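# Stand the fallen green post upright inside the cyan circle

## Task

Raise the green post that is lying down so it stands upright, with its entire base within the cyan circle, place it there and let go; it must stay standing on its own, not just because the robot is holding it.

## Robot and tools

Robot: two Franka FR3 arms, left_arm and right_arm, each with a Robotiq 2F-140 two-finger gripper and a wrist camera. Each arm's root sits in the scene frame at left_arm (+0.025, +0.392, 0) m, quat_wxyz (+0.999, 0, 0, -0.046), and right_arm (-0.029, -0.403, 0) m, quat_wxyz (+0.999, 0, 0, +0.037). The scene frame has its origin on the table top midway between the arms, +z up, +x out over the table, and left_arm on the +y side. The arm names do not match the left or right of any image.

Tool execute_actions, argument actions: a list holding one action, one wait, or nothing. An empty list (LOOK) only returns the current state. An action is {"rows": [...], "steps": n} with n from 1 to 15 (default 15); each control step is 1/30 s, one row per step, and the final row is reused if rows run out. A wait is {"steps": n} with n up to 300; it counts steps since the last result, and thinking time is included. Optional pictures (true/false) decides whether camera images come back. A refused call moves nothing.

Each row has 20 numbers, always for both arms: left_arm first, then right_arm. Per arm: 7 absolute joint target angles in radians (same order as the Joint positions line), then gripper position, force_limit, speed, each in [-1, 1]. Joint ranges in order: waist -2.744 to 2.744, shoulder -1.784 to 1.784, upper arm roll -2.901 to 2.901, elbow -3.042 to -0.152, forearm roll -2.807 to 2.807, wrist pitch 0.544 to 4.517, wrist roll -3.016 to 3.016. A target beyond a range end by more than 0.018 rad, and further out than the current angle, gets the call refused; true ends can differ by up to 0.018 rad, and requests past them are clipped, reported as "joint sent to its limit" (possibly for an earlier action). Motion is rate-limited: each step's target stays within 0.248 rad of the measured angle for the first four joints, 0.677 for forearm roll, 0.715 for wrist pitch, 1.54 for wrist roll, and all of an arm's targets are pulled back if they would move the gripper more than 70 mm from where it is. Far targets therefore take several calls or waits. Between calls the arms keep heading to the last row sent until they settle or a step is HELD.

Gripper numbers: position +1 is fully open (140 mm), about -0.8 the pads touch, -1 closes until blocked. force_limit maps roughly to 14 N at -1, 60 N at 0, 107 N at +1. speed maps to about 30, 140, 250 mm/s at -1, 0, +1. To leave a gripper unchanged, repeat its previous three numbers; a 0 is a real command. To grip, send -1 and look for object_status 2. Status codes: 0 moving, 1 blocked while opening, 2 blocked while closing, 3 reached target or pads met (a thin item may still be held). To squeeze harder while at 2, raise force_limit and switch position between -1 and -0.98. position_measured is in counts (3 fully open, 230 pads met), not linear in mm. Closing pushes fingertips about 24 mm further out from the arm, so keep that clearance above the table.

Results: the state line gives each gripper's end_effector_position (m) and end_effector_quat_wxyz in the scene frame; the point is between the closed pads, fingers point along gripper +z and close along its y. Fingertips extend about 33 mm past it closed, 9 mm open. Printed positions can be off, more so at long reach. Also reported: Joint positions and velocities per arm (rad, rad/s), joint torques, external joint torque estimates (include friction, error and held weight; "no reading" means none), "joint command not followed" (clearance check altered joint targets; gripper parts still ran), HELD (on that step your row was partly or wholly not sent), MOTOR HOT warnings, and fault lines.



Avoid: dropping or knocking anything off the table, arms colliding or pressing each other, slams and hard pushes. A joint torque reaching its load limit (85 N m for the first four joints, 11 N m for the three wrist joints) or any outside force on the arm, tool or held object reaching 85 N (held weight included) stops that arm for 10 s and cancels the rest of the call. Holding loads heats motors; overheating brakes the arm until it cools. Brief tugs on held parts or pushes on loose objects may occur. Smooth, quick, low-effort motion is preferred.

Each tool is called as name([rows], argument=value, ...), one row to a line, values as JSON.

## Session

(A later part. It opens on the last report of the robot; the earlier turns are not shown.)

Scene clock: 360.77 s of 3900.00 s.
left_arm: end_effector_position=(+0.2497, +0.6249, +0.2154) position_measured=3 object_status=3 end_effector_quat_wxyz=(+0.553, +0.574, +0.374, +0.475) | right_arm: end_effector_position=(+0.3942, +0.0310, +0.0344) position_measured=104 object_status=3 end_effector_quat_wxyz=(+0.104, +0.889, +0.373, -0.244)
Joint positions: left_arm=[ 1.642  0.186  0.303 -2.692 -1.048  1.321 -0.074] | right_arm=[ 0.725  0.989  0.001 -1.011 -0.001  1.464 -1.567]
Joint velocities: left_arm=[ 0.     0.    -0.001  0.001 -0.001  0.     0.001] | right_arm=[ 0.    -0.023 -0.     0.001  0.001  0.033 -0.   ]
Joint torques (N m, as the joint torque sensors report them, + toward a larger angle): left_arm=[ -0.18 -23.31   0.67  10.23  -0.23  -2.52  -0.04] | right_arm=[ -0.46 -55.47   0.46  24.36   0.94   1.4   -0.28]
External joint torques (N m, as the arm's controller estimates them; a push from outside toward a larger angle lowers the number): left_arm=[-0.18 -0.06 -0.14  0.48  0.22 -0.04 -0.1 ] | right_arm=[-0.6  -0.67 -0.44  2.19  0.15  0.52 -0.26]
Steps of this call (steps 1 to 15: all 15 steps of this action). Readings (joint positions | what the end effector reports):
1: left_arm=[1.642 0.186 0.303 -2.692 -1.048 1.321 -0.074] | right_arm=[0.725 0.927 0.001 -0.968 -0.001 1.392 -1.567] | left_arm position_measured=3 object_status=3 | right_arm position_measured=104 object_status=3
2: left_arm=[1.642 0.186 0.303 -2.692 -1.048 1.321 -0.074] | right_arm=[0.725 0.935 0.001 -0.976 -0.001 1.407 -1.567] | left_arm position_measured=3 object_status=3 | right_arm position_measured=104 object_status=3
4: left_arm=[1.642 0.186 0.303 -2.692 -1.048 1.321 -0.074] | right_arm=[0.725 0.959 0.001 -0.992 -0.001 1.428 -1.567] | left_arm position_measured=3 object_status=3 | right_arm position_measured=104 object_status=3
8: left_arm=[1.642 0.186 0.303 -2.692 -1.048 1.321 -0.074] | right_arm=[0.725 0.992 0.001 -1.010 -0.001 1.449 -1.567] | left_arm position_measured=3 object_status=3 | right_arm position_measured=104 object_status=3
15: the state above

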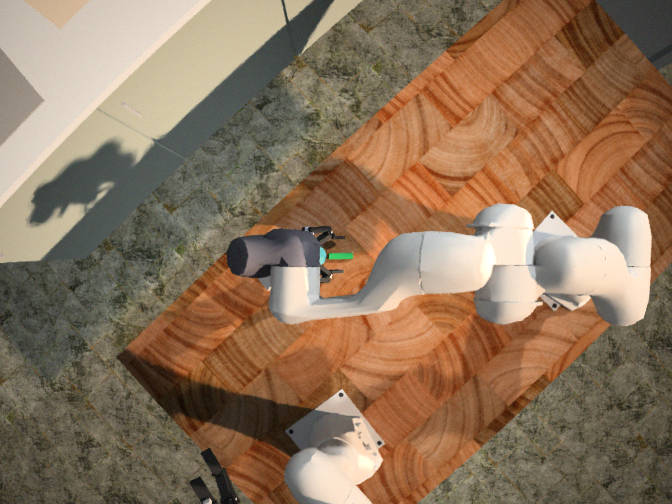

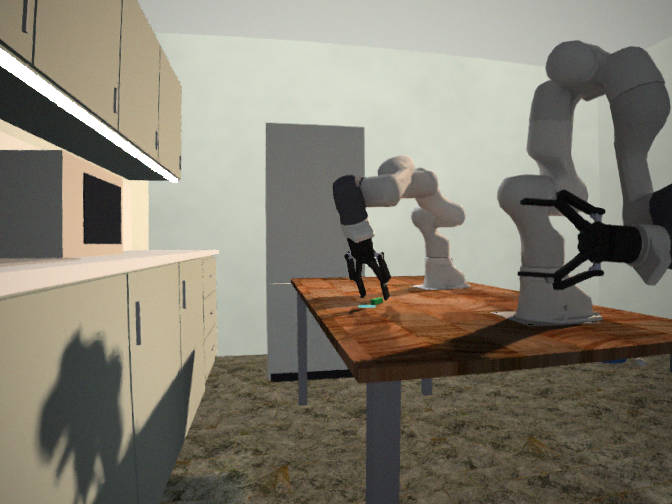

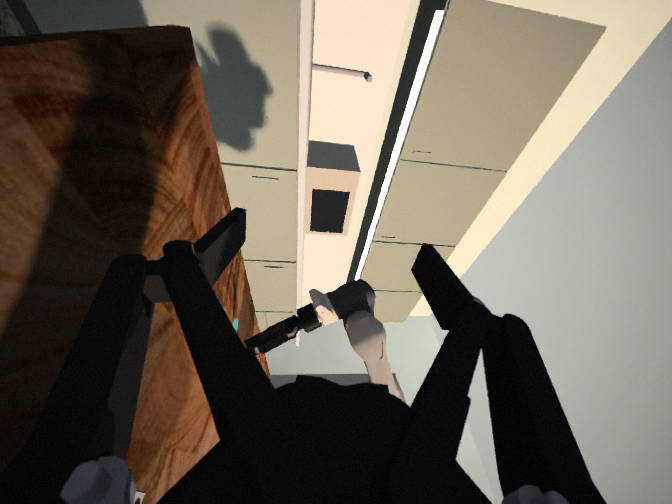

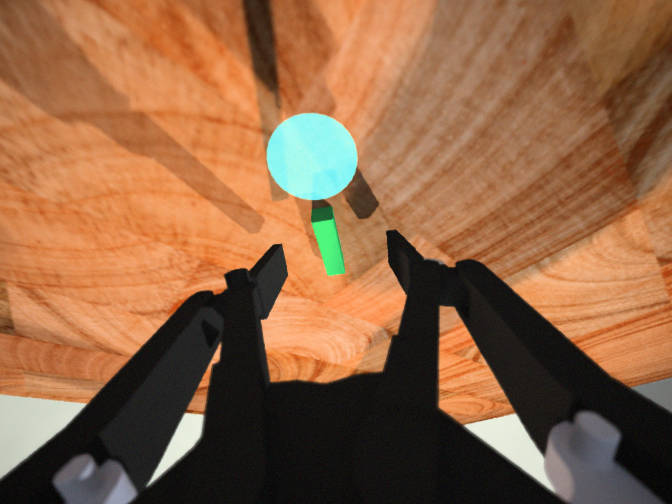

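execute_actions([
  {"rows":[[1.642,0.186,0.303,-2.692,-1.048,1.321,-0.074,1,0,0,0.726,0.9855,0,-1.009,0,1.471,-1.573,-1,0.3,0.5]]},
], pictures=false)

execute_actions([
  {"steps":10},
], pictures=false)

execute_actions([
  {"rows":[[1.642,0.186,0.303,-2.692,-1.048,1.321,-0.074,1,0,0,0.726,0.8,0,-1.009,0,1.471,-1.573,-1,0.3,0.5],[1.642,0.186,0.303,-2.692,-1.048,1.321,-0.074,1,0,0,0.726,0.8,0,-1.009,0,1.471,-1.573,-1,0.3,0.5],[1.642,0.186,0.303,-2.692,-1.048,1.321,-0.074,1,0,0,0.726,0.8,0,-1.009,0,1.471,-1.573,-1,0.3,0.5],[1.642,0.186,0.303,-2.692,-1.048,1.321,-0.074,1,0,0,0.726,0.8,0,-1.009,0,1.471,-1.573,-1,0.3,0.5],[1.642,0.186,0.303,-2.692,-1.048,1.321,-0.074,1,0,0,0.726,0.8,0,-1.009,0,1.471,-1.573,-1,0.3,0.5],[1.642,0.186,0.303,-2.692,-1.048,1.321,-0.074,1,0,0,0.726,0.6,0,-1.1,0,1.6,-1.573,-1,0.3,0.5],[1.642,0.186,0.303,-2.692,-1.048,1.321,-0.074,1,0,0,0.726,0.6,0,-1.1,0,1.6,-1.573,-1,0.3,0.5],[1.642,0.186,0.303,-2.692,-1.048,1.321,-0.074,1,0,0,0.726,0.6,0,-1.1,0,1.6,-1.573,-1,0.3,0.5],[1.642,0.186,0.303,-2.692,-1.048,1.321,-0.074,1,0,0,0.726,0.2,0,-1.9,0,2.7,-1.573,-1,0.3,0.5]]},
], pictures=false)

execute_actions([
  {"steps":25},
], pictures=false)

execute_actions([
  {"rows":[[1.642,0.186,0.303,-2.692,-1.048,1.321,-0.074,1,0,0,0.722,0.25,0,-2.45,0,3.8,-1.573,-1,0.3,0.5]]},
], pictures=false)

execute_actions([
  {"steps":15},
], pictures=false)

execute_actions([
  {"rows":[[1.642,0.186,0.303,-2.692,-1.048,1.321,-0.074,1,0,0,0.722,0.527,0,-2.591,0,4.165,-1.573,-1,0.3,0.5]]},
], pictures=false)

execute_actions([
  {"steps":10},
])

zoom_image(camera="cam_low", region=[330,240,420,315])

zoom_image(camera="cam_high", region=[280,225,380,300])

Scene clock: 393.30 s of 3900.00 s.
left_arm: end_effector_position=(+0.2497, +0.6249, +0.2154) position_measured=3 object_status=3 end_effector_quat_wxyz=(+0.553, +0.574, +0.374, +0.475) | right_arm: end_effector_position=(+0.3959, +0.0327, +0.0352) position_measured=213 object_status=0 end_effector_quat_wxyz=(+0.102, +0.890, +0.373, -0.240)
Joint positions: left_arm=[ 1.642  0.186  0.303 -2.692 -1.048  1.321 -0.074] | right_arm=[ 0.725  0.987  0.001 -1.011 -0.001  1.469 -1.567]
Joint velocities: left_arm=[ 0.002 -0.001 -0.001  0.002 -0.001 -0.001 -0.002] | right_arm=[-0.    -0.    -0.002  0.002  0.001  0.001  0.002]
Joint torques (N m, as the joint torque sensors report them, + toward a larger angle): left_arm=[ -0.72 -23.19   0.01  10.55  -0.27  -2.54  -0.06] | right_arm=[ -0.03 -55.12   0.27  24.65   0.94   1.47  -0.35]
External joint torques (N m, as the arm's controller estimates them; a push from outside toward a larger angle lowers the number): left_arm=[-0.78  0.12 -0.85  0.79  0.18 -0.05 -0.11] | right_arm=[ 0.14  0.69 -0.47  1.94  0.15  0.52 -0.34]
Steps of this call (steps 1 to 15: the robot went on to your last target; steps 16 to 90: nothing new was sent; then 29.03 s passed at rest; steps 91 to 105: all 15 steps of this action). Readings (joint positions | what the end effector reports):
91: left_arm=[1.642 0.186 0.303 -2.692 -1.048 1.321 -0.074] | right_arm=[0.725 0.988 0.001 -1.011 -0.001 1.469 -1.567] | left_arm position_measured=3 object_status=3 | right_arm position_measured=104 object_status=0
92: left_arm=[1.642 0.186 0.303 -2.692 -1.048 1.321 -0.074] | right_arm=[0.725 0.988 0.001 -1.011 -0.001 1.469 -1.567] | left_arm position_measured=3 object_status=3 | right_arm position_measured=112 object_status=0
94: left_arm=[1.642 0.186 0.303 -2.692 -1.048 1.321 -0.074] | right_arm=[0.725 0.988 0.001 -1.011 -0.001 1.469 -1.567] | left_arm position_measured=3 object_status=3 | right_arm position_measured=133 object_status=0
98: left_arm=[1.642 0.186 0.303 -2.692 -1.048 1.321 -0.074] | right_arm=[0.725 0.988 0.001 -1.011 -0.001 1.469 -1.567] | left_arm position_measured=3 object_status=3 | right_arm position_measured=175 object_status=0
105: the state above

Scene clock: 393.63 s of 3900.00 s.
left_arm: end_effector_position=(+0.2497, +0.6249, +0.2154) position_measured=3 object_status=3 end_effector_quat_wxyz=(+0.553, +0.574, +0.374, +0.475) | right_arm: end_effector_position=(+0.3959, +0.0327, +0.0352) position_measured=213 object_status=2 end_effector_quat_wxyz=(+0.102, +0.890, +0.373, -0.240)
Joint positions: left_arm=[ 1.642  0.186  0.303 -2.692 -1.048  1.321 -0.074] | right_arm=[ 0.725  0.987  0.001 -1.011 -0.001  1.469 -1.567]
Joint velocities: left_arm=[ 0.001 -0.001 -0.001 -0.001  0.001  0.001  0.001] | right_arm=[ 0.     0.    -0.001  0.001 -0.    -0.     0.001]
Joint torques (N m, as the joint torque sensors report them, + toward a larger angle): left_arm=[ -1.38 -23.46  -0.12   9.95  -0.26  -2.53  -0.09] | right_arm=[ -0.34 -55.22   0.55  24.98   0.94   1.46  -0.33]
External joint torques (N m, as the arm's controller estimates them; a push from outside toward a larger angle lowers the number): left_arm=[-1.4  -0.27 -0.96  0.27  0.18 -0.05 -0.15] | right_arm=[-0.39  0.43 -0.31  2.36  0.14  0.52 -0.31]
Steps of this call (steps 1 to 10: the robot went on to your last target). Readings (joint positions | what the end effector reports):
1: left_arm=[1.642 0.186 0.303 -2.692 -1.048 1.321 -0.074] | right_arm=[0.725 0.987 0.001 -1.011 -0.001 1.469 -1.567] | left_arm position_measured=3 object_status=3 | right_arm position_measured=213 object_status=0
2: left_arm=[1.642 0.186 0.303 -2.692 -1.048 1.321 -0.074] | right_arm=[0.725 0.987 0.001 -1.011 -0.001 1.469 -1.567] | left_arm position_measured=3 object_status=3 | right_arm position_measured=213 object_status=2
4: left_arm=[1.642 0.186 0.303 -2.692 -1.048 1.321 -0.074] | right_arm=[0.725 0.987 0.001 -1.011 -0.001 1.469 -1.567] | left_arm position_measured=3 object_status=3 | right_arm position_measured=213 object_status=2
8: left_arm=[1.642 0.186 0.303 -2.692 -1.048 1.321 -0.074] | right_arm=[0.725 0.987 0.001 -1.011 -0.001 1.469 -1.567] | left_arm position_measured=3 object_status=3 | right_arm position_measured=213 object_status=2
10: the state above

Scene clock: 394.13 s of 3900.00 s.
left_arm: end_effector_position=(+0.2497, +0.6249, +0.2154) position_measured=3 object_status=3 end_effector_quat_wxyz=(+0.553, +0.574, +0.374, +0.475) | right_arm: end_effector_position=(+0.4719, +0.1108, +0.2147) position_measured=213 object_status=2 end_effector_quat_wxyz=(+0.007, +0.922, +0.387, -0.015)
Joint positions: left_arm=[ 1.642  0.186  0.303 -2.692 -1.048  1.321 -0.074] | right_arm=[ 0.725  0.602  0.001 -1.209 -0.001  1.778 -1.567]
Joint velocities: left_arm=[ 0.     0.001  0.001  0.     0.    -0.     0.001] | right_arm=[ 0.    -0.712 -0.    -0.654 -0.001  1.122  0.   ]
Joint torques (N m, as the joint torque sensors report them, + toward a larger angle): left_arm=[ -0.58 -23.82  -0.33  10.25  -0.22  -2.59  -0.13] | right_arm=[ -0.72 -46.44   0.39  24.42   0.81   3.4   -0.08]
External joint torques (N m, as the arm's controller estimates them; a push from outside toward a larger angle lowers the number): left_arm=[-0.57 -0.66 -1.12  0.53  0.23 -0.11 -0.19] | right_arm=[-0.59  0.47 -0.08 -0.24  0.    0.84 -0.07]
Steps of this call (steps 1 to 15: all 15 steps of this action). Readings (joint positions | what the end effector reports):
1: left_arm=[1.642 0.186 0.303 -2.692 -1.048 1.321 -0.074] | right_arm=[0.725 0.982 0.001 -1.014 -0.001 1.469 -1.567] | left_arm position_measured=3 object_status=3 | right_arm position_measured=213 object_status=2
2: left_arm=[1.642 0.186 0.303 -2.692 -1.048 1.321 -0.074] | right_arm=[0.725 0.969 0.001 -1.019 -0.001 1.468 -1.567] | left_arm position_measured=3 object_status=3 | right_arm position_measured=213 object_status=2
4: left_arm=[1.642 0.186 0.303 -2.692 -1.048 1.321 -0.074] | right_arm=[0.725 0.927 0.001 -1.021 -0.001 1.468 -1.567] | left_arm position_measured=3 object_status=3 | right_arm position_measured=213 object_status=2
8: left_arm=[1.642 0.186 0.303 -2.692 -1.048 1.321 -0.074] | right_arm=[0.725 0.802 0.001 -1.050 -0.001 1.496 -1.567] | left_arm position_measured=3 object_status=3 | right_arm position_measured=213 object_status=2
15: the state above

Scene clock: 394.97 s of 3900.00 s.
left_arm: end_effector_position=(+0.2497, +0.6249, +0.2154) position_measured=3 object_status=3 end_effector_quat_wxyz=(+0.553, +0.574, +0.374, +0.475) | right_arm: end_effector_position=(+0.5034, +0.1434, +0.2791) position_measured=213 object_status=2 end_effector_quat_wxyz=(-0.108, +0.886, +0.372, +0.256)
Joint positions: left_arm=[ 1.642  0.186  0.303 -2.692 -1.048  1.321 -0.074] | right_arm=[ 0.725  0.206  0.    -1.898 -0.001  2.667 -1.567]
Joint velocities: left_arm=[-0.     0.     0.001  0.001  0.    -0.001  0.001] | right_arm=[-0.    -0.045 -0.    -0.001  0.     0.186  0.001]
Joint torques (N m, as the joint torque sensors report them, + toward a larger angle): left_arm=[ -1.24 -23.63  -0.42   9.63  -0.21  -2.52  -0.02] | right_arm=[ -0.22 -40.65  -0.24  24.83   0.89   3.93  -0.25]
External joint torques (N m, as the arm's controller estimates them; a push from outside toward a larger angle lowers the number): left_arm=[-1.26 -0.39 -1.25 -0.14  0.24 -0.04 -0.08] | right_arm=[-0.17 -2.01 -0.4   0.47  0.14  0.61 -0.26]
Steps of this call (steps 1 to 25: the robot went on to your last target). Readings (joint positions | what the end effector reports):
1: left_arm=[1.642 0.186 0.303 -2.692 -1.048 1.321 -0.074] | right_arm=[0.725 0.577 0.001 -1.232 -0.001 1.818 -1.567] | left_arm position_measured=3 object_status=3 | right_arm position_measured=213 object_status=2
2: left_arm=[1.642 0.186 0.303 -2.692 -1.048 1.321 -0.074] | right_arm=[0.725 0.553 0.001 -1.256 -0.001 1.857 -1.567] | left_arm position_measured=3 object_status=3 | right_arm position_measured=213 object_status=2
4: left_arm=[1.642 0.186 0.303 -2.692 -1.048 1.321 -0.074] | right_arm=[0.725 0.505 0.001 -1.303 -0.001 1.935 -1.567] | left_arm position_measured=3 object_status=3 | right_arm position_measured=213 object_status=2
8: left_arm=[1.642 0.186 0.303 -2.692 -1.048 1.321 -0.074] | right_arm=[0.725 0.410 0.001 -1.400 -0.001 2.090 -1.567] | left_arm position_measured=3 object_status=3 | right_arm position_measured=213 object_status=2
25: the state above

Scene clock: 395.47 s of 3900.00 s.
left_arm: end_effector_position=(+0.2497, +0.6249, +0.2154) position_measured=3 object_status=3 end_effector_quat_wxyz=(+0.553, +0.574, +0.374, +0.475) | right_arm: end_effector_position=(+0.4706, +0.1091, +0.2128) position_measured=213 object_status=2 end_effector_quat_wxyz=(-0.190, +0.806, +0.338, +0.448)
Joint positions: left_arm=[ 1.642  0.186  0.303 -2.692 -1.048  1.321 -0.074] | right_arm=[ 0.724  0.255  0.    -2.446 -0.     3.717 -1.567]
Joint velocities: left_arm=[-0.001  0.     0.    -0.     0.     0.     0.   ] | right_arm=[ 0.001 -0.07  -0.    -0.     0.001  0.505  0.   ]
Joint torques (N m, as the joint torque sensors report them, + toward a larger angle): left_arm=[ -0.47 -24.33   0.7    9.63  -0.24  -2.47   0.  ] | right_arm=[ -2.34 -32.48   0.04  16.51   0.39   3.66  -0.29]
External joint torques (N m, as the arm's controller estimates them; a push from outside toward a larger angle lowers the number): left_arm=[-0.42 -1.1  -0.06 -0.08  0.21  0.02 -0.06] | right_arm=[-2.38 -0.42 -0.23 -0.29  0.02  0.63 -0.31]
Steps of this call (steps 1 to 15: all 15 steps of this action). Readings (joint positions | what the end effector reports):
1: left_arm=[1.642 0.186 0.303 -2.692 -1.048 1.321 -0.074] | right_arm=[0.725 0.196 0.000 -1.947 -0.001 2.774 -1.567] | left_arm position_measured=3 object_status=3 | right_arm position_measured=213 object_status=2
2: left_arm=[1.642 0.186 0.303 -2.692 -1.048 1.321 -0.074] | right_arm=[0.724 0.195 0.000 -2.016 -0.001 2.903 -1.567] | left_arm position_measured=3 object_status=3 | right_arm position_measured=213 object_status=2
4: left_arm=[1.642 0.186 0.303 -2.692 -1.048 1.321 -0.074] | right_arm=[0.724 0.217 0.000 -2.163 -0.000 3.156 -1.567] | left_arm position_measured=3 object_status=3 | right_arm position_measured=213 object_status=2
8: left_arm=[1.642 0.186 0.303 -2.692 -1.048 1.321 -0.074] | right_arm=[0.724 0.265 0.000 -2.401 -0.000 3.499 -1.567] | left_arm position_measured=3 object_status=3 | right_arm position_measured=213 object_status=2
15: the state above

Scene clock: 395.97 s of 3900.00 s.
left_arm: end_effector_position=(+0.2497, +0.6249, +0.2154) position_measured=3 object_status=3 end_effector_quat_wxyz=(+0.553, +0.574, +0.374, +0.475) | right_arm: end_effector_position=(+0.4747, +0.1133, +0.2389) position_measured=213 object_status=2 end_effector_quat_wxyz=(-0.203, +0.788, +0.330, +0.479)
Joint positions: left_arm=[ 1.642  0.186  0.303 -2.692 -1.048  1.321 -0.074] | right_arm=[ 0.724  0.252  0.    -2.448 -0.     3.794 -1.567]
Joint velocities: left_arm=[-0.001 -0.    -0.001 -0.001  0.    -0.001  0.   ] | right_arm=[ 0.002 -0.    -0.001 -0.001 -0.     0.024  0.001]
Joint torques (N m, as the joint torque sensors report them, + toward a larger angle): left_arm=[ -0.59 -22.48   0.37   9.63  -0.26  -2.69  -0.18] | right_arm=[ -2.24 -34.07   0.3   17.02   0.44   3.78  -0.26]
External joint torques (N m, as the arm's controller estimates them; a push from outside toward a larger angle lowers the number): left_arm=[-0.57  0.76 -0.43 -0.06  0.18 -0.2  -0.24] | right_arm=[-2.34 -0.28 -0.05 -0.63  0.08  0.46 -0.29]
Steps of this call (steps 1 to 15: the robot went on to your last target). Readings (joint positions | what the end effector reports):
1: left_arm=[1.642 0.186 0.303 -2.692 -1.048 1.321 -0.074] | right_arm=[0.724 0.253 0.000 -2.446 -0.000 3.732 -1.567] | left_arm position_measured=3 object_status=3 | right_arm position_measured=213 object_status=2
2: left_arm=[1.642 0.186 0.303 -2.692 -1.048 1.321 -0.074] | right_arm=[0.724 0.252 0.000 -2.446 -0.000 3.744 -1.567] | left_arm position_measured=3 object_status=3 | right_arm position_measured=213 object_status=2
4: left_arm=[1.642 0.186 0.303 -2.692 -1.048 1.321 -0.074] | right_arm=[0.724 0.252 0.000 -2.446 -0.000 3.762 -1.567] | left_arm position_measured=3 object_status=3 | right_arm position_measured=213 object_status=2
8: left_arm=[1.642 0.186 0.303 -2.692 -1.048 1.321 -0.074] | right_arm=[0.724 0.252 0.000 -2.447 -0.000 3.782 -1.567] | left_arm position_measured=3 object_status=3 | right_arm position_measured=213 object_status=2
15: the state above

Scene clock: 396.47 s of 3900.00 s.
left_arm: end_effector_position=(+0.2497, +0.6249, +0.2154) position_measured=3 object_status=3 end_effector_quat_wxyz=(+0.553, +0.574, +0.374, +0.475) | right_arm: end_effector_position=(+0.4162, +0.0535, +0.0859) position_measured=213 object_status=2 end_effector_quat_wxyz=(-0.189, +0.808, +0.338, +0.444)
Joint positions: left_arm=[ 1.642  0.186  0.303 -2.692 -1.048  1.321 -0.074] | right_arm=[ 0.724  0.53   0.    -2.592 -0.     4.129 -1.567]
Joint velocities: left_arm=[ 0.    -0.001  0.001  0.001  0.    -0.001  0.   ] | right_arm=[-0.    -0.01   0.     0.    -0.001  0.204 -0.001]
Joint torques (N m, as the joint torque sensors report them, + toward a larger angle): left_arm=[  0.26 -23.31   0.66  10.68  -0.27  -2.53   0.09] | right_arm=[ -2.31 -34.61   0.16  11.84   0.03   3.7   -0.24]
External joint torques (N m, as the arm's controller estimates them; a push from outside toward a larger angle lowers the number): left_arm=[ 0.26  0.   -0.15  0.89  0.18 -0.04  0.03] | right_arm=[-2.26 -1.28 -0.3   2.34  0.    0.41 -0.27]
Steps of this call (steps 1 to 15: all 15 steps of this action). Readings (joint positions | what the end effector reports):
1: left_arm=[1.642 0.186 0.303 -2.692 -1.048 1.321 -0.074] | right_arm=[0.724 0.262 0.000 -2.454 -0.000 3.824 -1.567] | left_arm position_measured=3 object_status=3 | right_arm position_measured=213 object_status=2
2: left_arm=[1.642 0.186 0.303 -2.692 -1.048 1.321 -0.074] | right_arm=[0.724 0.288 0.000 -2.469 -0.000 3.854 -1.567] | left_arm position_measured=3 object_status=3 | right_arm position_measured=213 object_status=2
4: left_arm=[1.642 0.186 0.303 -2.692 -1.048 1.321 -0.074] | right_arm=[0.724 0.355 0.000 -2.502 -0.000 3.909 -1.567] | left_arm position_measured=3 object_status=3 | right_arm position_measured=213 object_status=2
8: left_arm=[1.642 0.186 0.303 -2.692 -1.048 1.321 -0.074] | right_arm=[0.724 0.499 0.000 -2.574 -0.000 4.036 -1.567] | left_arm position_measured=3 object_status=3 | right_arm position_measured=213 object_status=2
15: the state above

Scene clock: 396.80 s of 3900.00 s.
left_arm: end_effector_position=(+0.2497, +0.6249, +0.2154) position_measured=3 object_status=3 end_effector_quat_wxyz=(+0.553, +0.574, +0.374, +0.475) | right_arm: end_effector_position=(+0.4181, +0.0554, +0.0953) position_measured=213 object_status=2 end_effector_quat_wxyz=(-0.193, +0.801, +0.336, +0.456)
Joint positions: left_arm=[ 1.642  0.186  0.303 -2.692 -1.048  1.321 -0.074] | right_arm=[ 0.724  0.53   0.    -2.592 -0.     4.158 -1.567]
Joint velocities: left_arm=[-0.001 -0.     0.     0.001 -0.001  0.    -0.002] | right_arm=[-0.     0.001  0.001 -0.002 -0.001  0.028 -0.001]
Joint torques (N m, as the joint torque sensors report them, + toward a larger angle): left_arm=[ -0.64 -23.66   0.47   9.47  -0.21  -2.59  -0.06] | right_arm=[ -2.14 -34.63   0.12  11.53   0.09   3.84  -0.28]
External joint torques (N m, as the arm's controller estimates them; a push from outside toward a larger angle lowers the number): left_arm=[-0.6  -0.39 -0.3  -0.3   0.25 -0.1  -0.11] | right_arm=[-2.18 -0.85 -0.43  1.88  0.08  0.46 -0.3 ]
Steps of this call (steps 1 to 10: the robot went on to your last target). Readings (joint positions | what the end effector reports):
1: left_arm=[1.642 0.186 0.303 -2.692 -1.048 1.321 -0.074] | right_arm=[0.724 0.530 0.000 -2.592 -0.000 4.135 -1.567] | left_arm position_measured=3 object_status=3 | right_arm position_measured=213 object_status=2
2: left_arm=[1.642 0.186 0.303 -2.692 -1.048 1.321 -0.074] | right_arm=[0.724 0.530 0.000 -2.592 -0.000 4.140 -1.567] | left_arm position_measured=3 object_status=3 | right_arm position_measured=213 object_status=2
4: left_arm=[1.642 0.186 0.303 -2.692 -1.048 1.321 -0.074] | right_arm=[0.724 0.530 0.000 -2.592 -0.000 4.148 -1.567] | left_arm position_measured=3 object_status=3 | right_arm position_measured=213 object_status=2
8: left_arm=[1.642 0.186 0.303 -2.692 -1.048 1.321 -0.074] | right_arm=[0.724 0.530 0.000 -2.592 -0.000 4.156 -1.567] | left_arm position_measured=3 object_status=3 | right_arm position_measured=213 object_status=2
10: the state above

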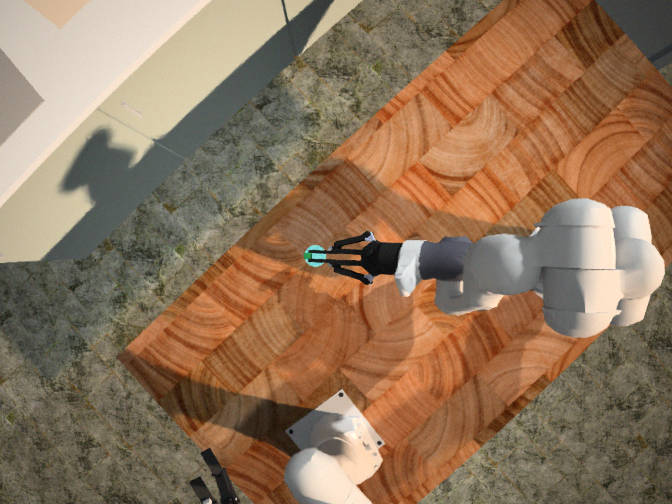

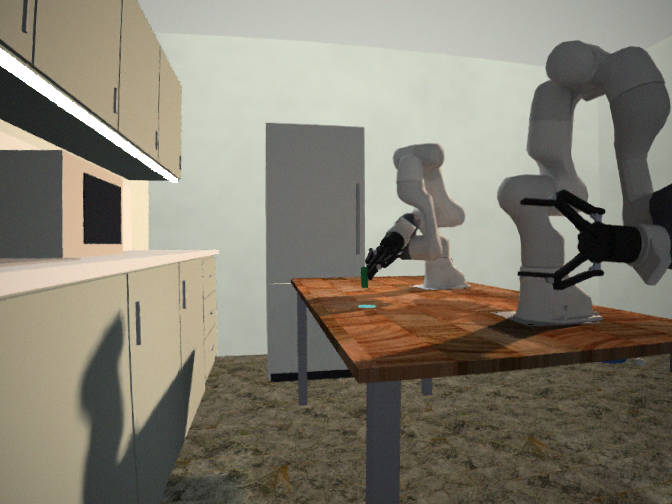

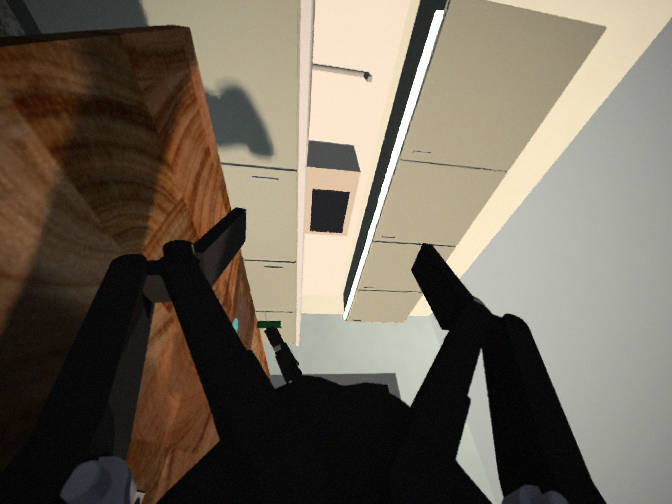

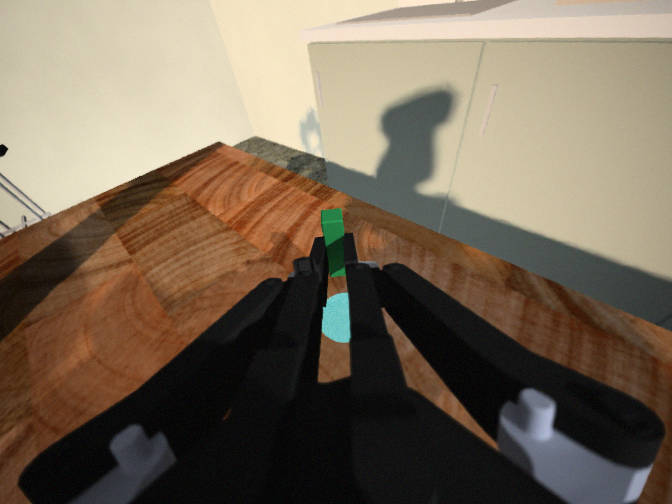

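Region (330, 240, 420, 315) of cam_low's 672x504 image, scaled by 5.600, with more detail than that image has.

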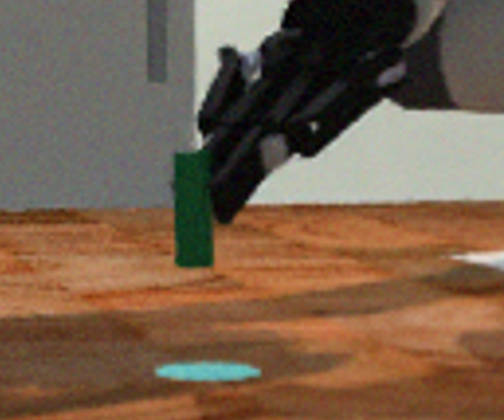

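Region (280, 225, 380, 300) of cam_high's 672x504 image, scaled by 5.040, with more detail than that image has; it fills the top 378 rows of this view, and the rest is white.

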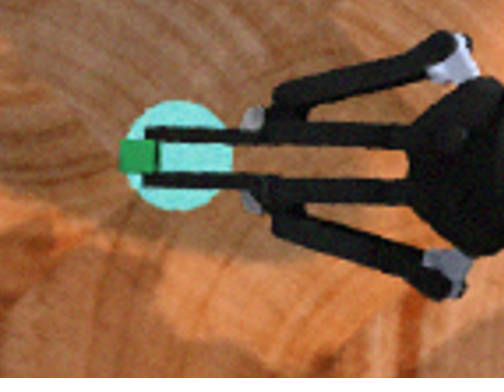

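execute_actions([
  {"rows":[[1.642,0.186,0.303,-2.692,-1.048,1.321,-0.074,1,0,0,0.726,0.665,0,-2.568,0,4.28,-1.573,-1,0.3,0.5]]},
], pictures=false)

execute_actions([
  {"steps":10},
])

zoom_image(camera="cam_low", region=[330,240,420,315])

zoom_image(camera="cam_high", region=[280,225,380,300])

Scene clock: 411.93 s of 3900.00 s.
left_arm: end_effector_position=(+0.2497, +0.6249, +0.2154) position_measured=3 object_status=3 end_effector_quat_wxyz=(+0.553, +0.574, +0.374, +0.475) | right_arm: end_effector_position=(+0.4076, +0.0447, +0.0542) position_measured=213 object_status=2 end_effector_quat_wxyz=(-0.193, +0.801, +0.336, +0.456)
Joint positions: left_arm=[ 1.642  0.186  0.303 -2.692 -1.048  1.321 -0.074] | right_arm=[ 0.724  0.664  0.    -2.571 -0.     4.271 -1.567]
Joint velocities: left_arm=[-0.001 -0.001  0.001  0.     0.     0.001  0.   ] | right_arm=[-0.     0.    -0.     0.     0.001  0.04  -0.   ]
Joint torques (N m, as the joint torque sensors report them, + toward a larger angle): left_arm=[ -0.37 -23.42  -0.05   9.33  -0.41  -2.54   0.01] | right_arm=[  0.24 -34.04   0.27   9.67  -0.04   3.68  -0.27]
External joint torques (N m, as the arm's controller estimates them; a push from outside toward a larger angle lowers the number): left_arm=[-0.38 -0.13 -0.86 -0.44  0.05 -0.06 -0.05] | right_arm=[ 0.24  0.46 -0.35  2.47  0.04  0.31 -0.29]
Steps of this call (steps 1 to 30: the robot went on to your last target; steps 31 to 90: nothing new was sent; then 11.63 s passed at rest; steps 91 to 105: all 15 steps of this action). Readings (joint positions | what the end effector reports):
91: left_arm=[1.642 0.186 0.303 -2.692 -1.048 1.321 -0.074] | right_arm=[0.724 0.547 0.000 -2.582 -0.000 4.183 -1.567] | left_arm position_measured=3 object_status=3 | right_arm position_measured=213 object_status=2
92: left_arm=[1.642 0.186 0.303 -2.692 -1.048 1.321 -0.074] | right_arm=[0.724 0.580 0.000 -2.574 -0.000 4.202 -1.567] | left_arm position_measured=3 object_status=3 | right_arm position_measured=213 object_status=2
94: left_arm=[1.642 0.186 0.303 -2.692 -1.048 1.321 -0.074] | right_arm=[0.724 0.633 0.000 -2.572 -0.000 4.225 -1.567] | left_arm position_measured=3 object_status=3 | right_arm position_measured=213 object_status=2
98: left_arm=[1.642 0.186 0.303 -2.692 -1.048 1.321 -0.074] | right_arm=[0.724 0.664 0.000 -2.572 -0.000 4.251 -1.567] | left_arm position_measured=3 object_status=3 | right_arm position_measured=213 object_status=2
105: the state above

Scene clock: 412.27 s of 3900.00 s.
left_arm: end_effector_position=(+0.2497, +0.6249, +0.2154) position_measured=3 object_status=3 end_effector_quat_wxyz=(+0.553, +0.574, +0.374, +0.475) | right_arm: end_effector_position=(+0.4080, +0.0451, +0.0560) position_measured=213 object_status=2 end_effector_quat_wxyz=(-0.194, +0.800, +0.335, +0.458)
Joint positions: left_arm=[ 1.642  0.186  0.303 -2.692 -1.048  1.321 -0.074] | right_arm=[ 0.724  0.664  0.    -2.571 -0.     4.277 -1.567]
Joint velocities: left_arm=[-0.     0.    -0.     0.     0.001 -0.001  0.   ] | right_arm=[-0.001 -0.    -0.001 -0.     0.001  0.007  0.   ]
Joint torques (N m, as the joint torque sensors report them, + toward a larger angle): left_arm=[ -0.8  -23.68   0.26  10.11  -0.21  -2.56  -0.15] | right_arm=[  0.   -33.83   0.19   9.95  -0.04   3.65  -0.26]
External joint torques (N m, as the arm's controller estimates them; a push from outside toward a larger angle lowers the number): left_arm=[-0.8  -0.43 -0.55  0.38  0.23 -0.08 -0.21] | right_arm=[ 0.1   0.82 -0.34  2.71  0.03  0.26 -0.28]
Steps of this call (steps 1 to 10: the robot went on to your last target). Readings (joint positions | what the end effector reports):
1: left_arm=[1.642 0.186 0.303 -2.692 -1.048 1.321 -0.074] | right_arm=[0.724 0.664 0.000 -2.571 -0.000 4.272 -1.567] | left_arm position_measured=3 object_status=3 | right_arm position_measured=213 object_status=2
2: left_arm=[1.642 0.186 0.303 -2.692 -1.048 1.321 -0.074] | right_arm=[0.724 0.664 0.000 -2.571 -0.000 4.273 -1.567] | left_arm position_measured=3 object_status=3 | right_arm position_measured=213 object_status=2
4: left_arm=[1.642 0.186 0.303 -2.692 -1.048 1.321 -0.074] | right_arm=[0.724 0.664 0.000 -2.571 -0.000 4.275 -1.567] | left_arm position_measured=3 object_status=3 | right_arm position_measured=213 object_status=2
8: left_arm=[1.642 0.186 0.303 -2.692 -1.048 1.321 -0.074] | right_arm=[0.724 0.664 0.000 -2.571 -0.000 4.276 -1.567] | left_arm position_measured=3 object_status=3 | right_arm position_measured=213 object_status=2
10: the state above

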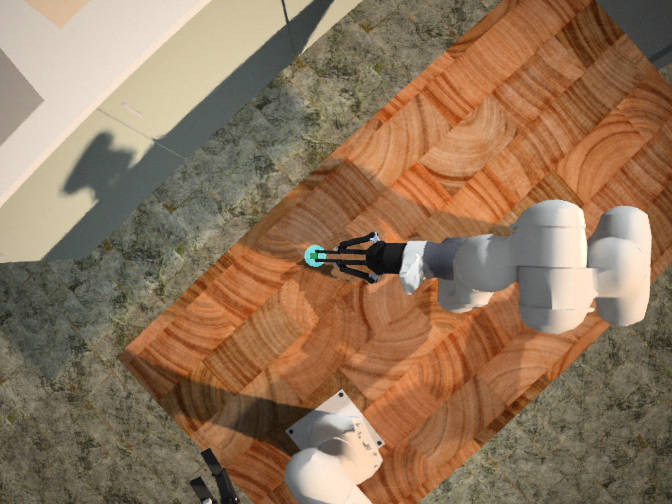

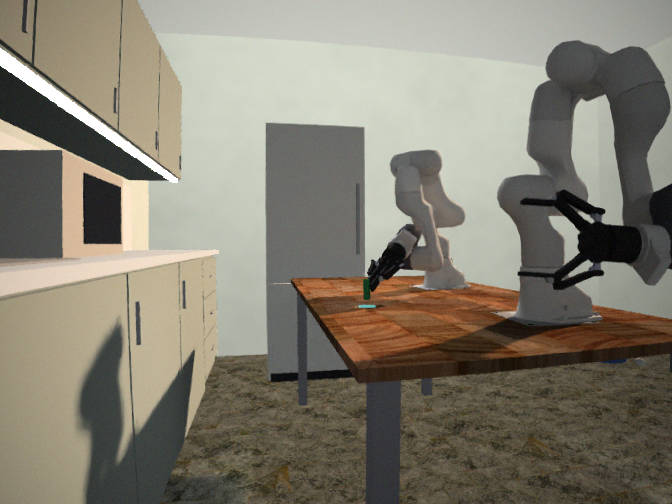

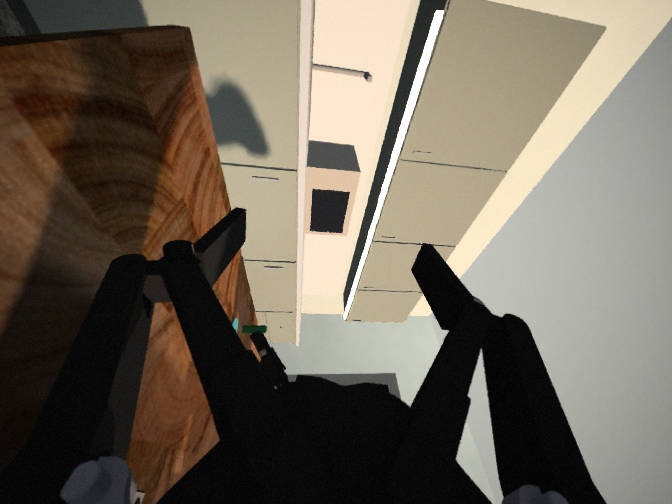

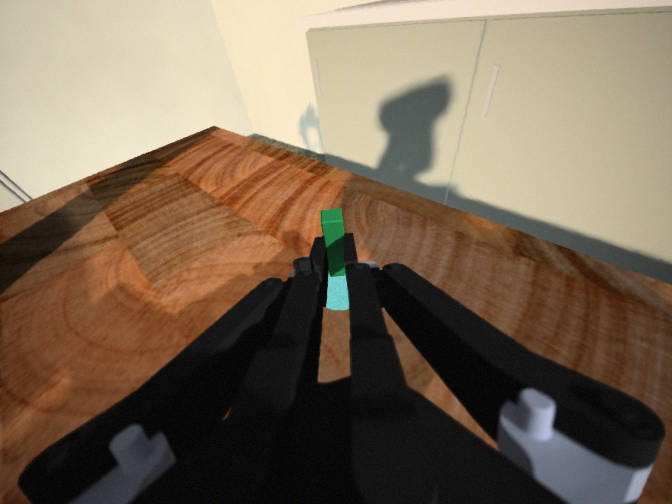

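Region (330, 240, 420, 315) of cam_low's 672x504 image, scaled by 5.600, with more detail than that image has.

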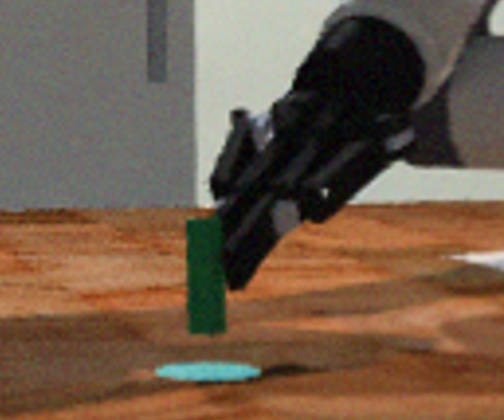

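Region (280, 225, 380, 300) of cam_high's 672x504 image, scaled by 5.040, with more detail than that image has; it fills the top 378 rows of this view, and the rest is white.

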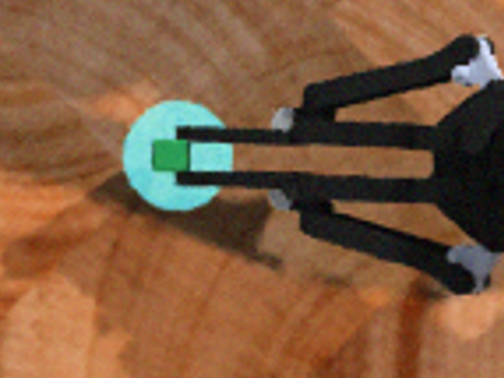

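execute_actions([
  {"rows":[[1.642,0.186,0.303,-2.692,-1.048,1.321,-0.074,1,0,0,0.726,0.697,0,-2.563,0,4.307,-1.573,-1,0.3,0.5]]},
])

zoom_image(camera="cam_low", region=[330,240,420,315])

Scene clock: 419.20 s of 3900.00 s.
left_arm: end_effector_position=(+0.2497, +0.6249, +0.2154) position_measured=3 object_status=3 end_effector_quat_wxyz=(+0.553, +0.574, +0.374, +0.475) | right_arm: end_effector_position=(+0.4052, +0.0422, +0.0473) position_measured=213 object_status=2 end_effector_quat_wxyz=(-0.195, +0.800, +0.335, +0.458)
Joint positions: left_arm=[ 1.642  0.186  0.303 -2.692 -1.048  1.321 -0.074] | right_arm=[ 0.724  0.695  0.    -2.566 -0.     4.303 -1.567]
Joint velocities: left_arm=[ 0.     0.     0.    -0.     0.     0.001  0.001] | right_arm=[-0.     0.001  0.    -0.    -0.     0.009  0.001]
Joint torques (N m, as the joint torque sensors report them, + toward a larger angle): left_arm=[ -0.38 -23.49   0.75  10.05  -0.24  -2.65  -0.12] | right_arm=[  0.47 -33.21   0.47   9.68  -0.06   4.    -0.28]
External joint torques (N m, as the arm's controller estimates them; a push from outside toward a larger angle lowers the number): left_arm=[-0.41 -0.24 -0.09  0.29  0.21 -0.17 -0.17] | right_arm=[ 0.51  1.51 -0.14  2.97  0.04  0.62 -0.3 ]
Steps of this call (steps 1 to 15: the robot went on to your last target; steps 16 to 90: nothing new was sent; then 3.43 s passed at rest; steps 91 to 105: all 15 steps of this action). Readings (joint positions | what the end effector reports):
91: left_arm=[1.642 0.186 0.303 -2.692 -1.048 1.321 -0.074] | right_arm=[0.724 0.668 0.000 -2.568 -0.000 4.282 -1.567] | left_arm position_measured=3 object_status=3 | right_arm position_measured=213 object_status=2
92: left_arm=[1.642 0.186 0.303 -2.692 -1.048 1.321 -0.074] | right_arm=[0.724 0.676 0.000 -2.566 -0.000 4.287 -1.567] | left_arm position_measured=3 object_status=3 | right_arm position_measured=213 object_status=2
94: left_arm=[1.642 0.186 0.303 -2.692 -1.048 1.321 -0.074] | right_arm=[0.724 0.688 0.000 -2.566 -0.000 4.292 -1.567] | left_arm position_measured=3 object_status=3 | right_arm position_measured=213 object_status=2
98: left_arm=[1.642 0.186 0.303 -2.692 -1.048 1.321 -0.074] | right_arm=[0.724 0.695 0.000 -2.566 -0.000 4.298 -1.567] | left_arm position_measured=3 object_status=3 | right_arm position_measured=213 object_status=2
105: the state above

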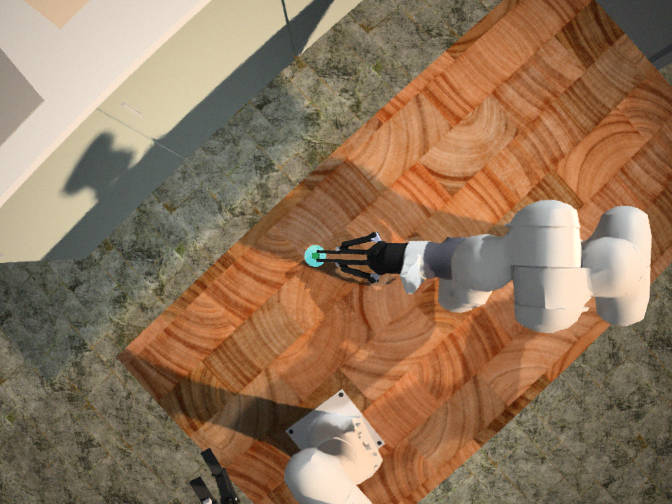

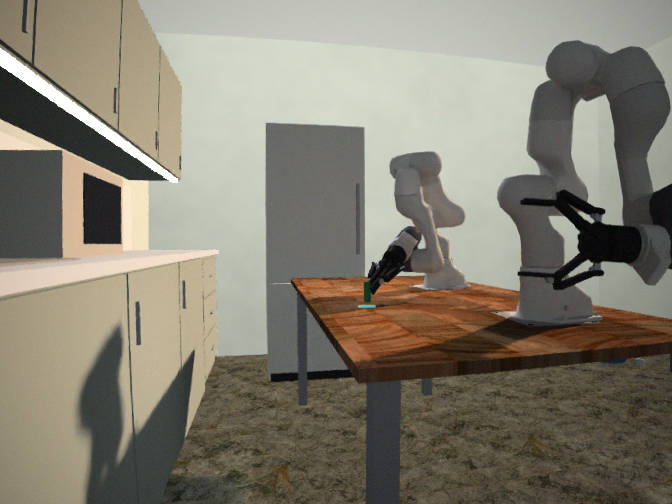

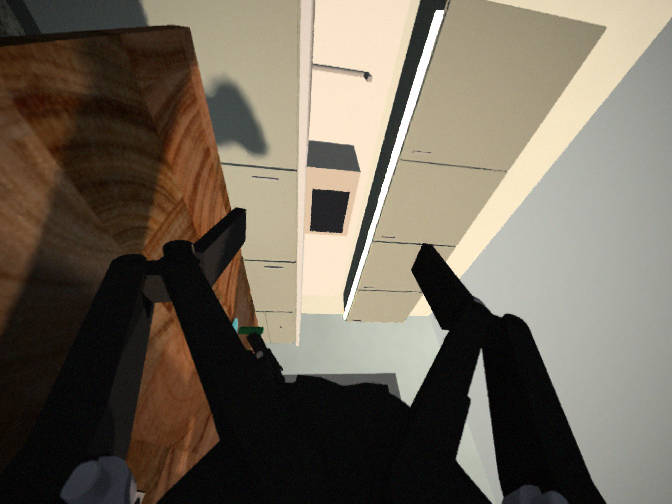

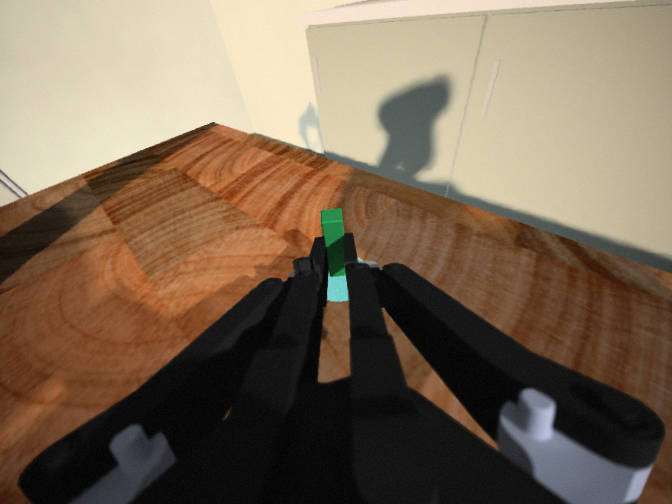

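Region (330, 240, 420, 315) of cam_low's 672x504 image, scaled by 5.600, with more detail than that image has.

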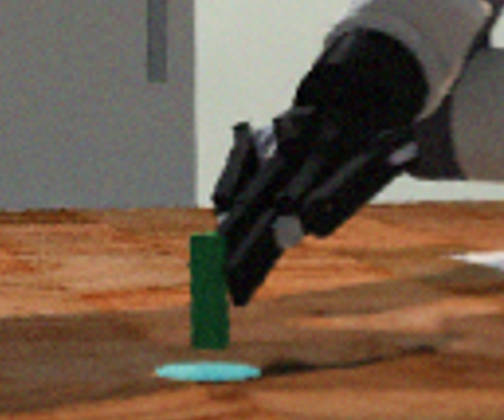

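execute_actions([
  {"rows":[[1.642,0.186,0.303,-2.692,-1.048,1.321,-0.074,1,0,0,0.726,0.728,0,-2.548,0,4.325,-1.573,-1,0.3,0.5]]},
])

zoom_image(camera="cam_low", region=[330,240,420,315])

Scene clock: 427.73 s of 3900.00 s.
left_arm: end_effector_position=(+0.2497, +0.6249, +0.2154) position_measured=3 object_status=3 end_effector_quat_wxyz=(+0.553, +0.574, +0.374, +0.475) | right_arm: end_effector_position=(+0.4050, +0.0421, +0.0393) position_measured=213 object_status=2 end_effector_quat_wxyz=(-0.195, +0.799, +0.335, +0.459)
Joint positions: left_arm=[ 1.642  0.186  0.303 -2.692 -1.048  1.321 -0.074] | right_arm=[ 0.724  0.726  0.    -2.551 -0.     4.321 -1.567]
Joint velocities: left_arm=[-0.    -0.    -0.001  0.    -0.001  0.     0.   ] | right_arm=[-0.     0.    -0.     0.001 -0.001  0.005 -0.001]
Joint torques (N m, as the joint torque sensors report them, + toward a larger angle): left_arm=[ -1.25 -23.14   0.11   9.72  -0.26  -2.51  -0.11] | right_arm=[  0.05 -33.22   0.41   8.84  -0.1    3.8   -0.31]
External joint torques (N m, as the arm's controller estimates them; a push from outside toward a larger angle lowers the number): left_arm=[-1.22  0.1  -0.66 -0.03  0.19 -0.02 -0.16] | right_arm=[ 0.14  1.76 -0.17  2.5   0.01  0.42 -0.33]
Steps of this call (steps 1 to 15: the robot went on to your last target; steps 16 to 90: nothing new was sent; then 5.03 s passed at rest; steps 91 to 105: all 15 steps of this action). Readings (joint positions | what the end effector reports):
91: left_arm=[1.642 0.186 0.303 -2.692 -1.048 1.321 -0.074] | right_arm=[0.724 0.699 0.000 -2.561 -0.000 4.308 -1.567] | left_arm position_measured=3 object_status=3 | right_arm position_measured=213 object_status=2
92: left_arm=[1.642 0.186 0.303 -2.692 -1.048 1.321 -0.074] | right_arm=[0.724 0.707 0.000 -2.557 -0.000 4.311 -1.567] | left_arm position_measured=3 object_status=3 | right_arm position_measured=213 object_status=2
94: left_arm=[1.642 0.186 0.303 -2.692 -1.048 1.321 -0.074] | right_arm=[0.724 0.719 0.000 -2.553 -0.000 4.314 -1.567] | left_arm position_measured=3 object_status=3 | right_arm position_measured=213 object_status=2
98: left_arm=[1.642 0.186 0.303 -2.692 -1.048 1.321 -0.074] | right_arm=[0.724 0.726 0.000 -2.552 -0.000 4.318 -1.567] | left_arm position_measured=3 object_status=3 | right_arm position_measured=213 object_status=2
105: the state above

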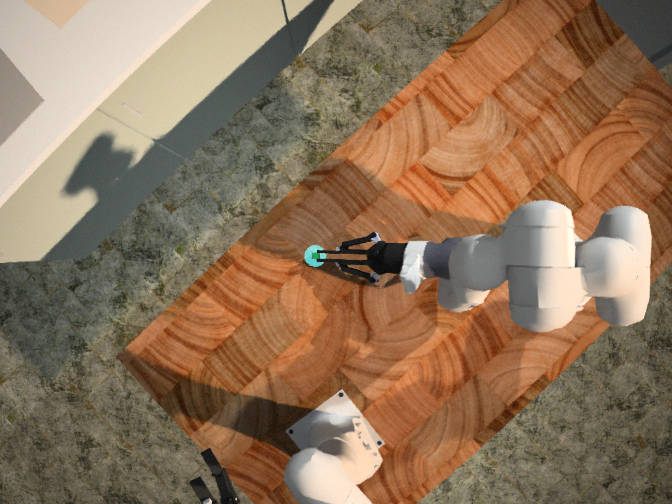

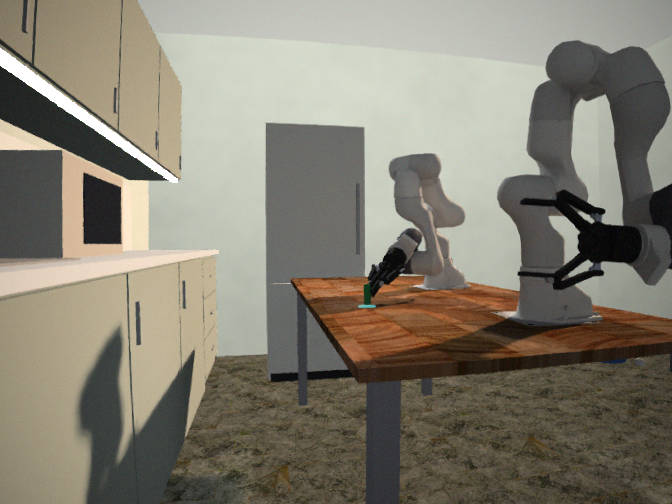

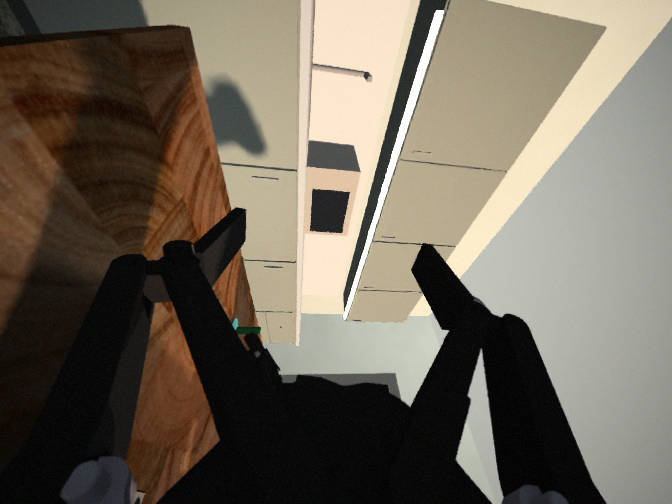

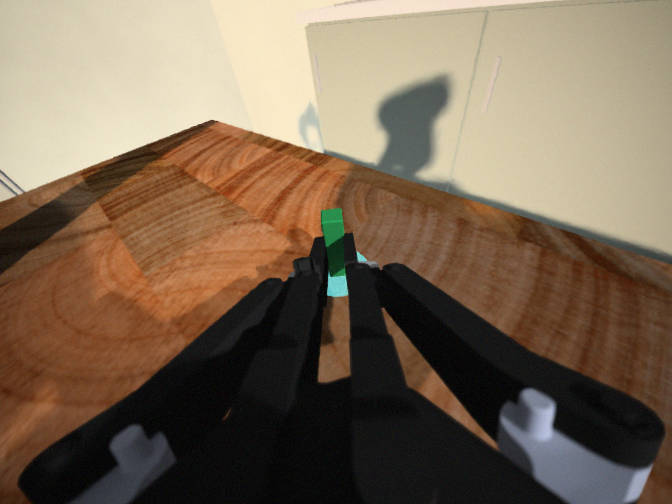

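Region (330, 240, 420, 315) of cam_low's 672x504 image, scaled by 5.600, with more detail than that image has.

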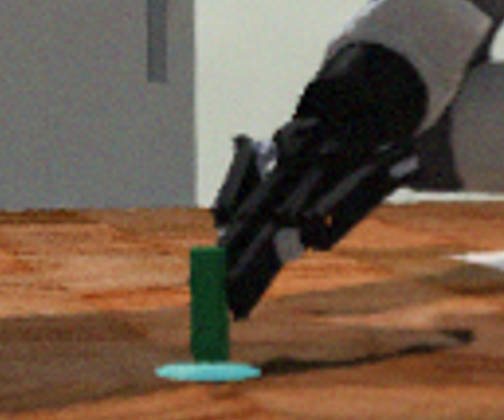

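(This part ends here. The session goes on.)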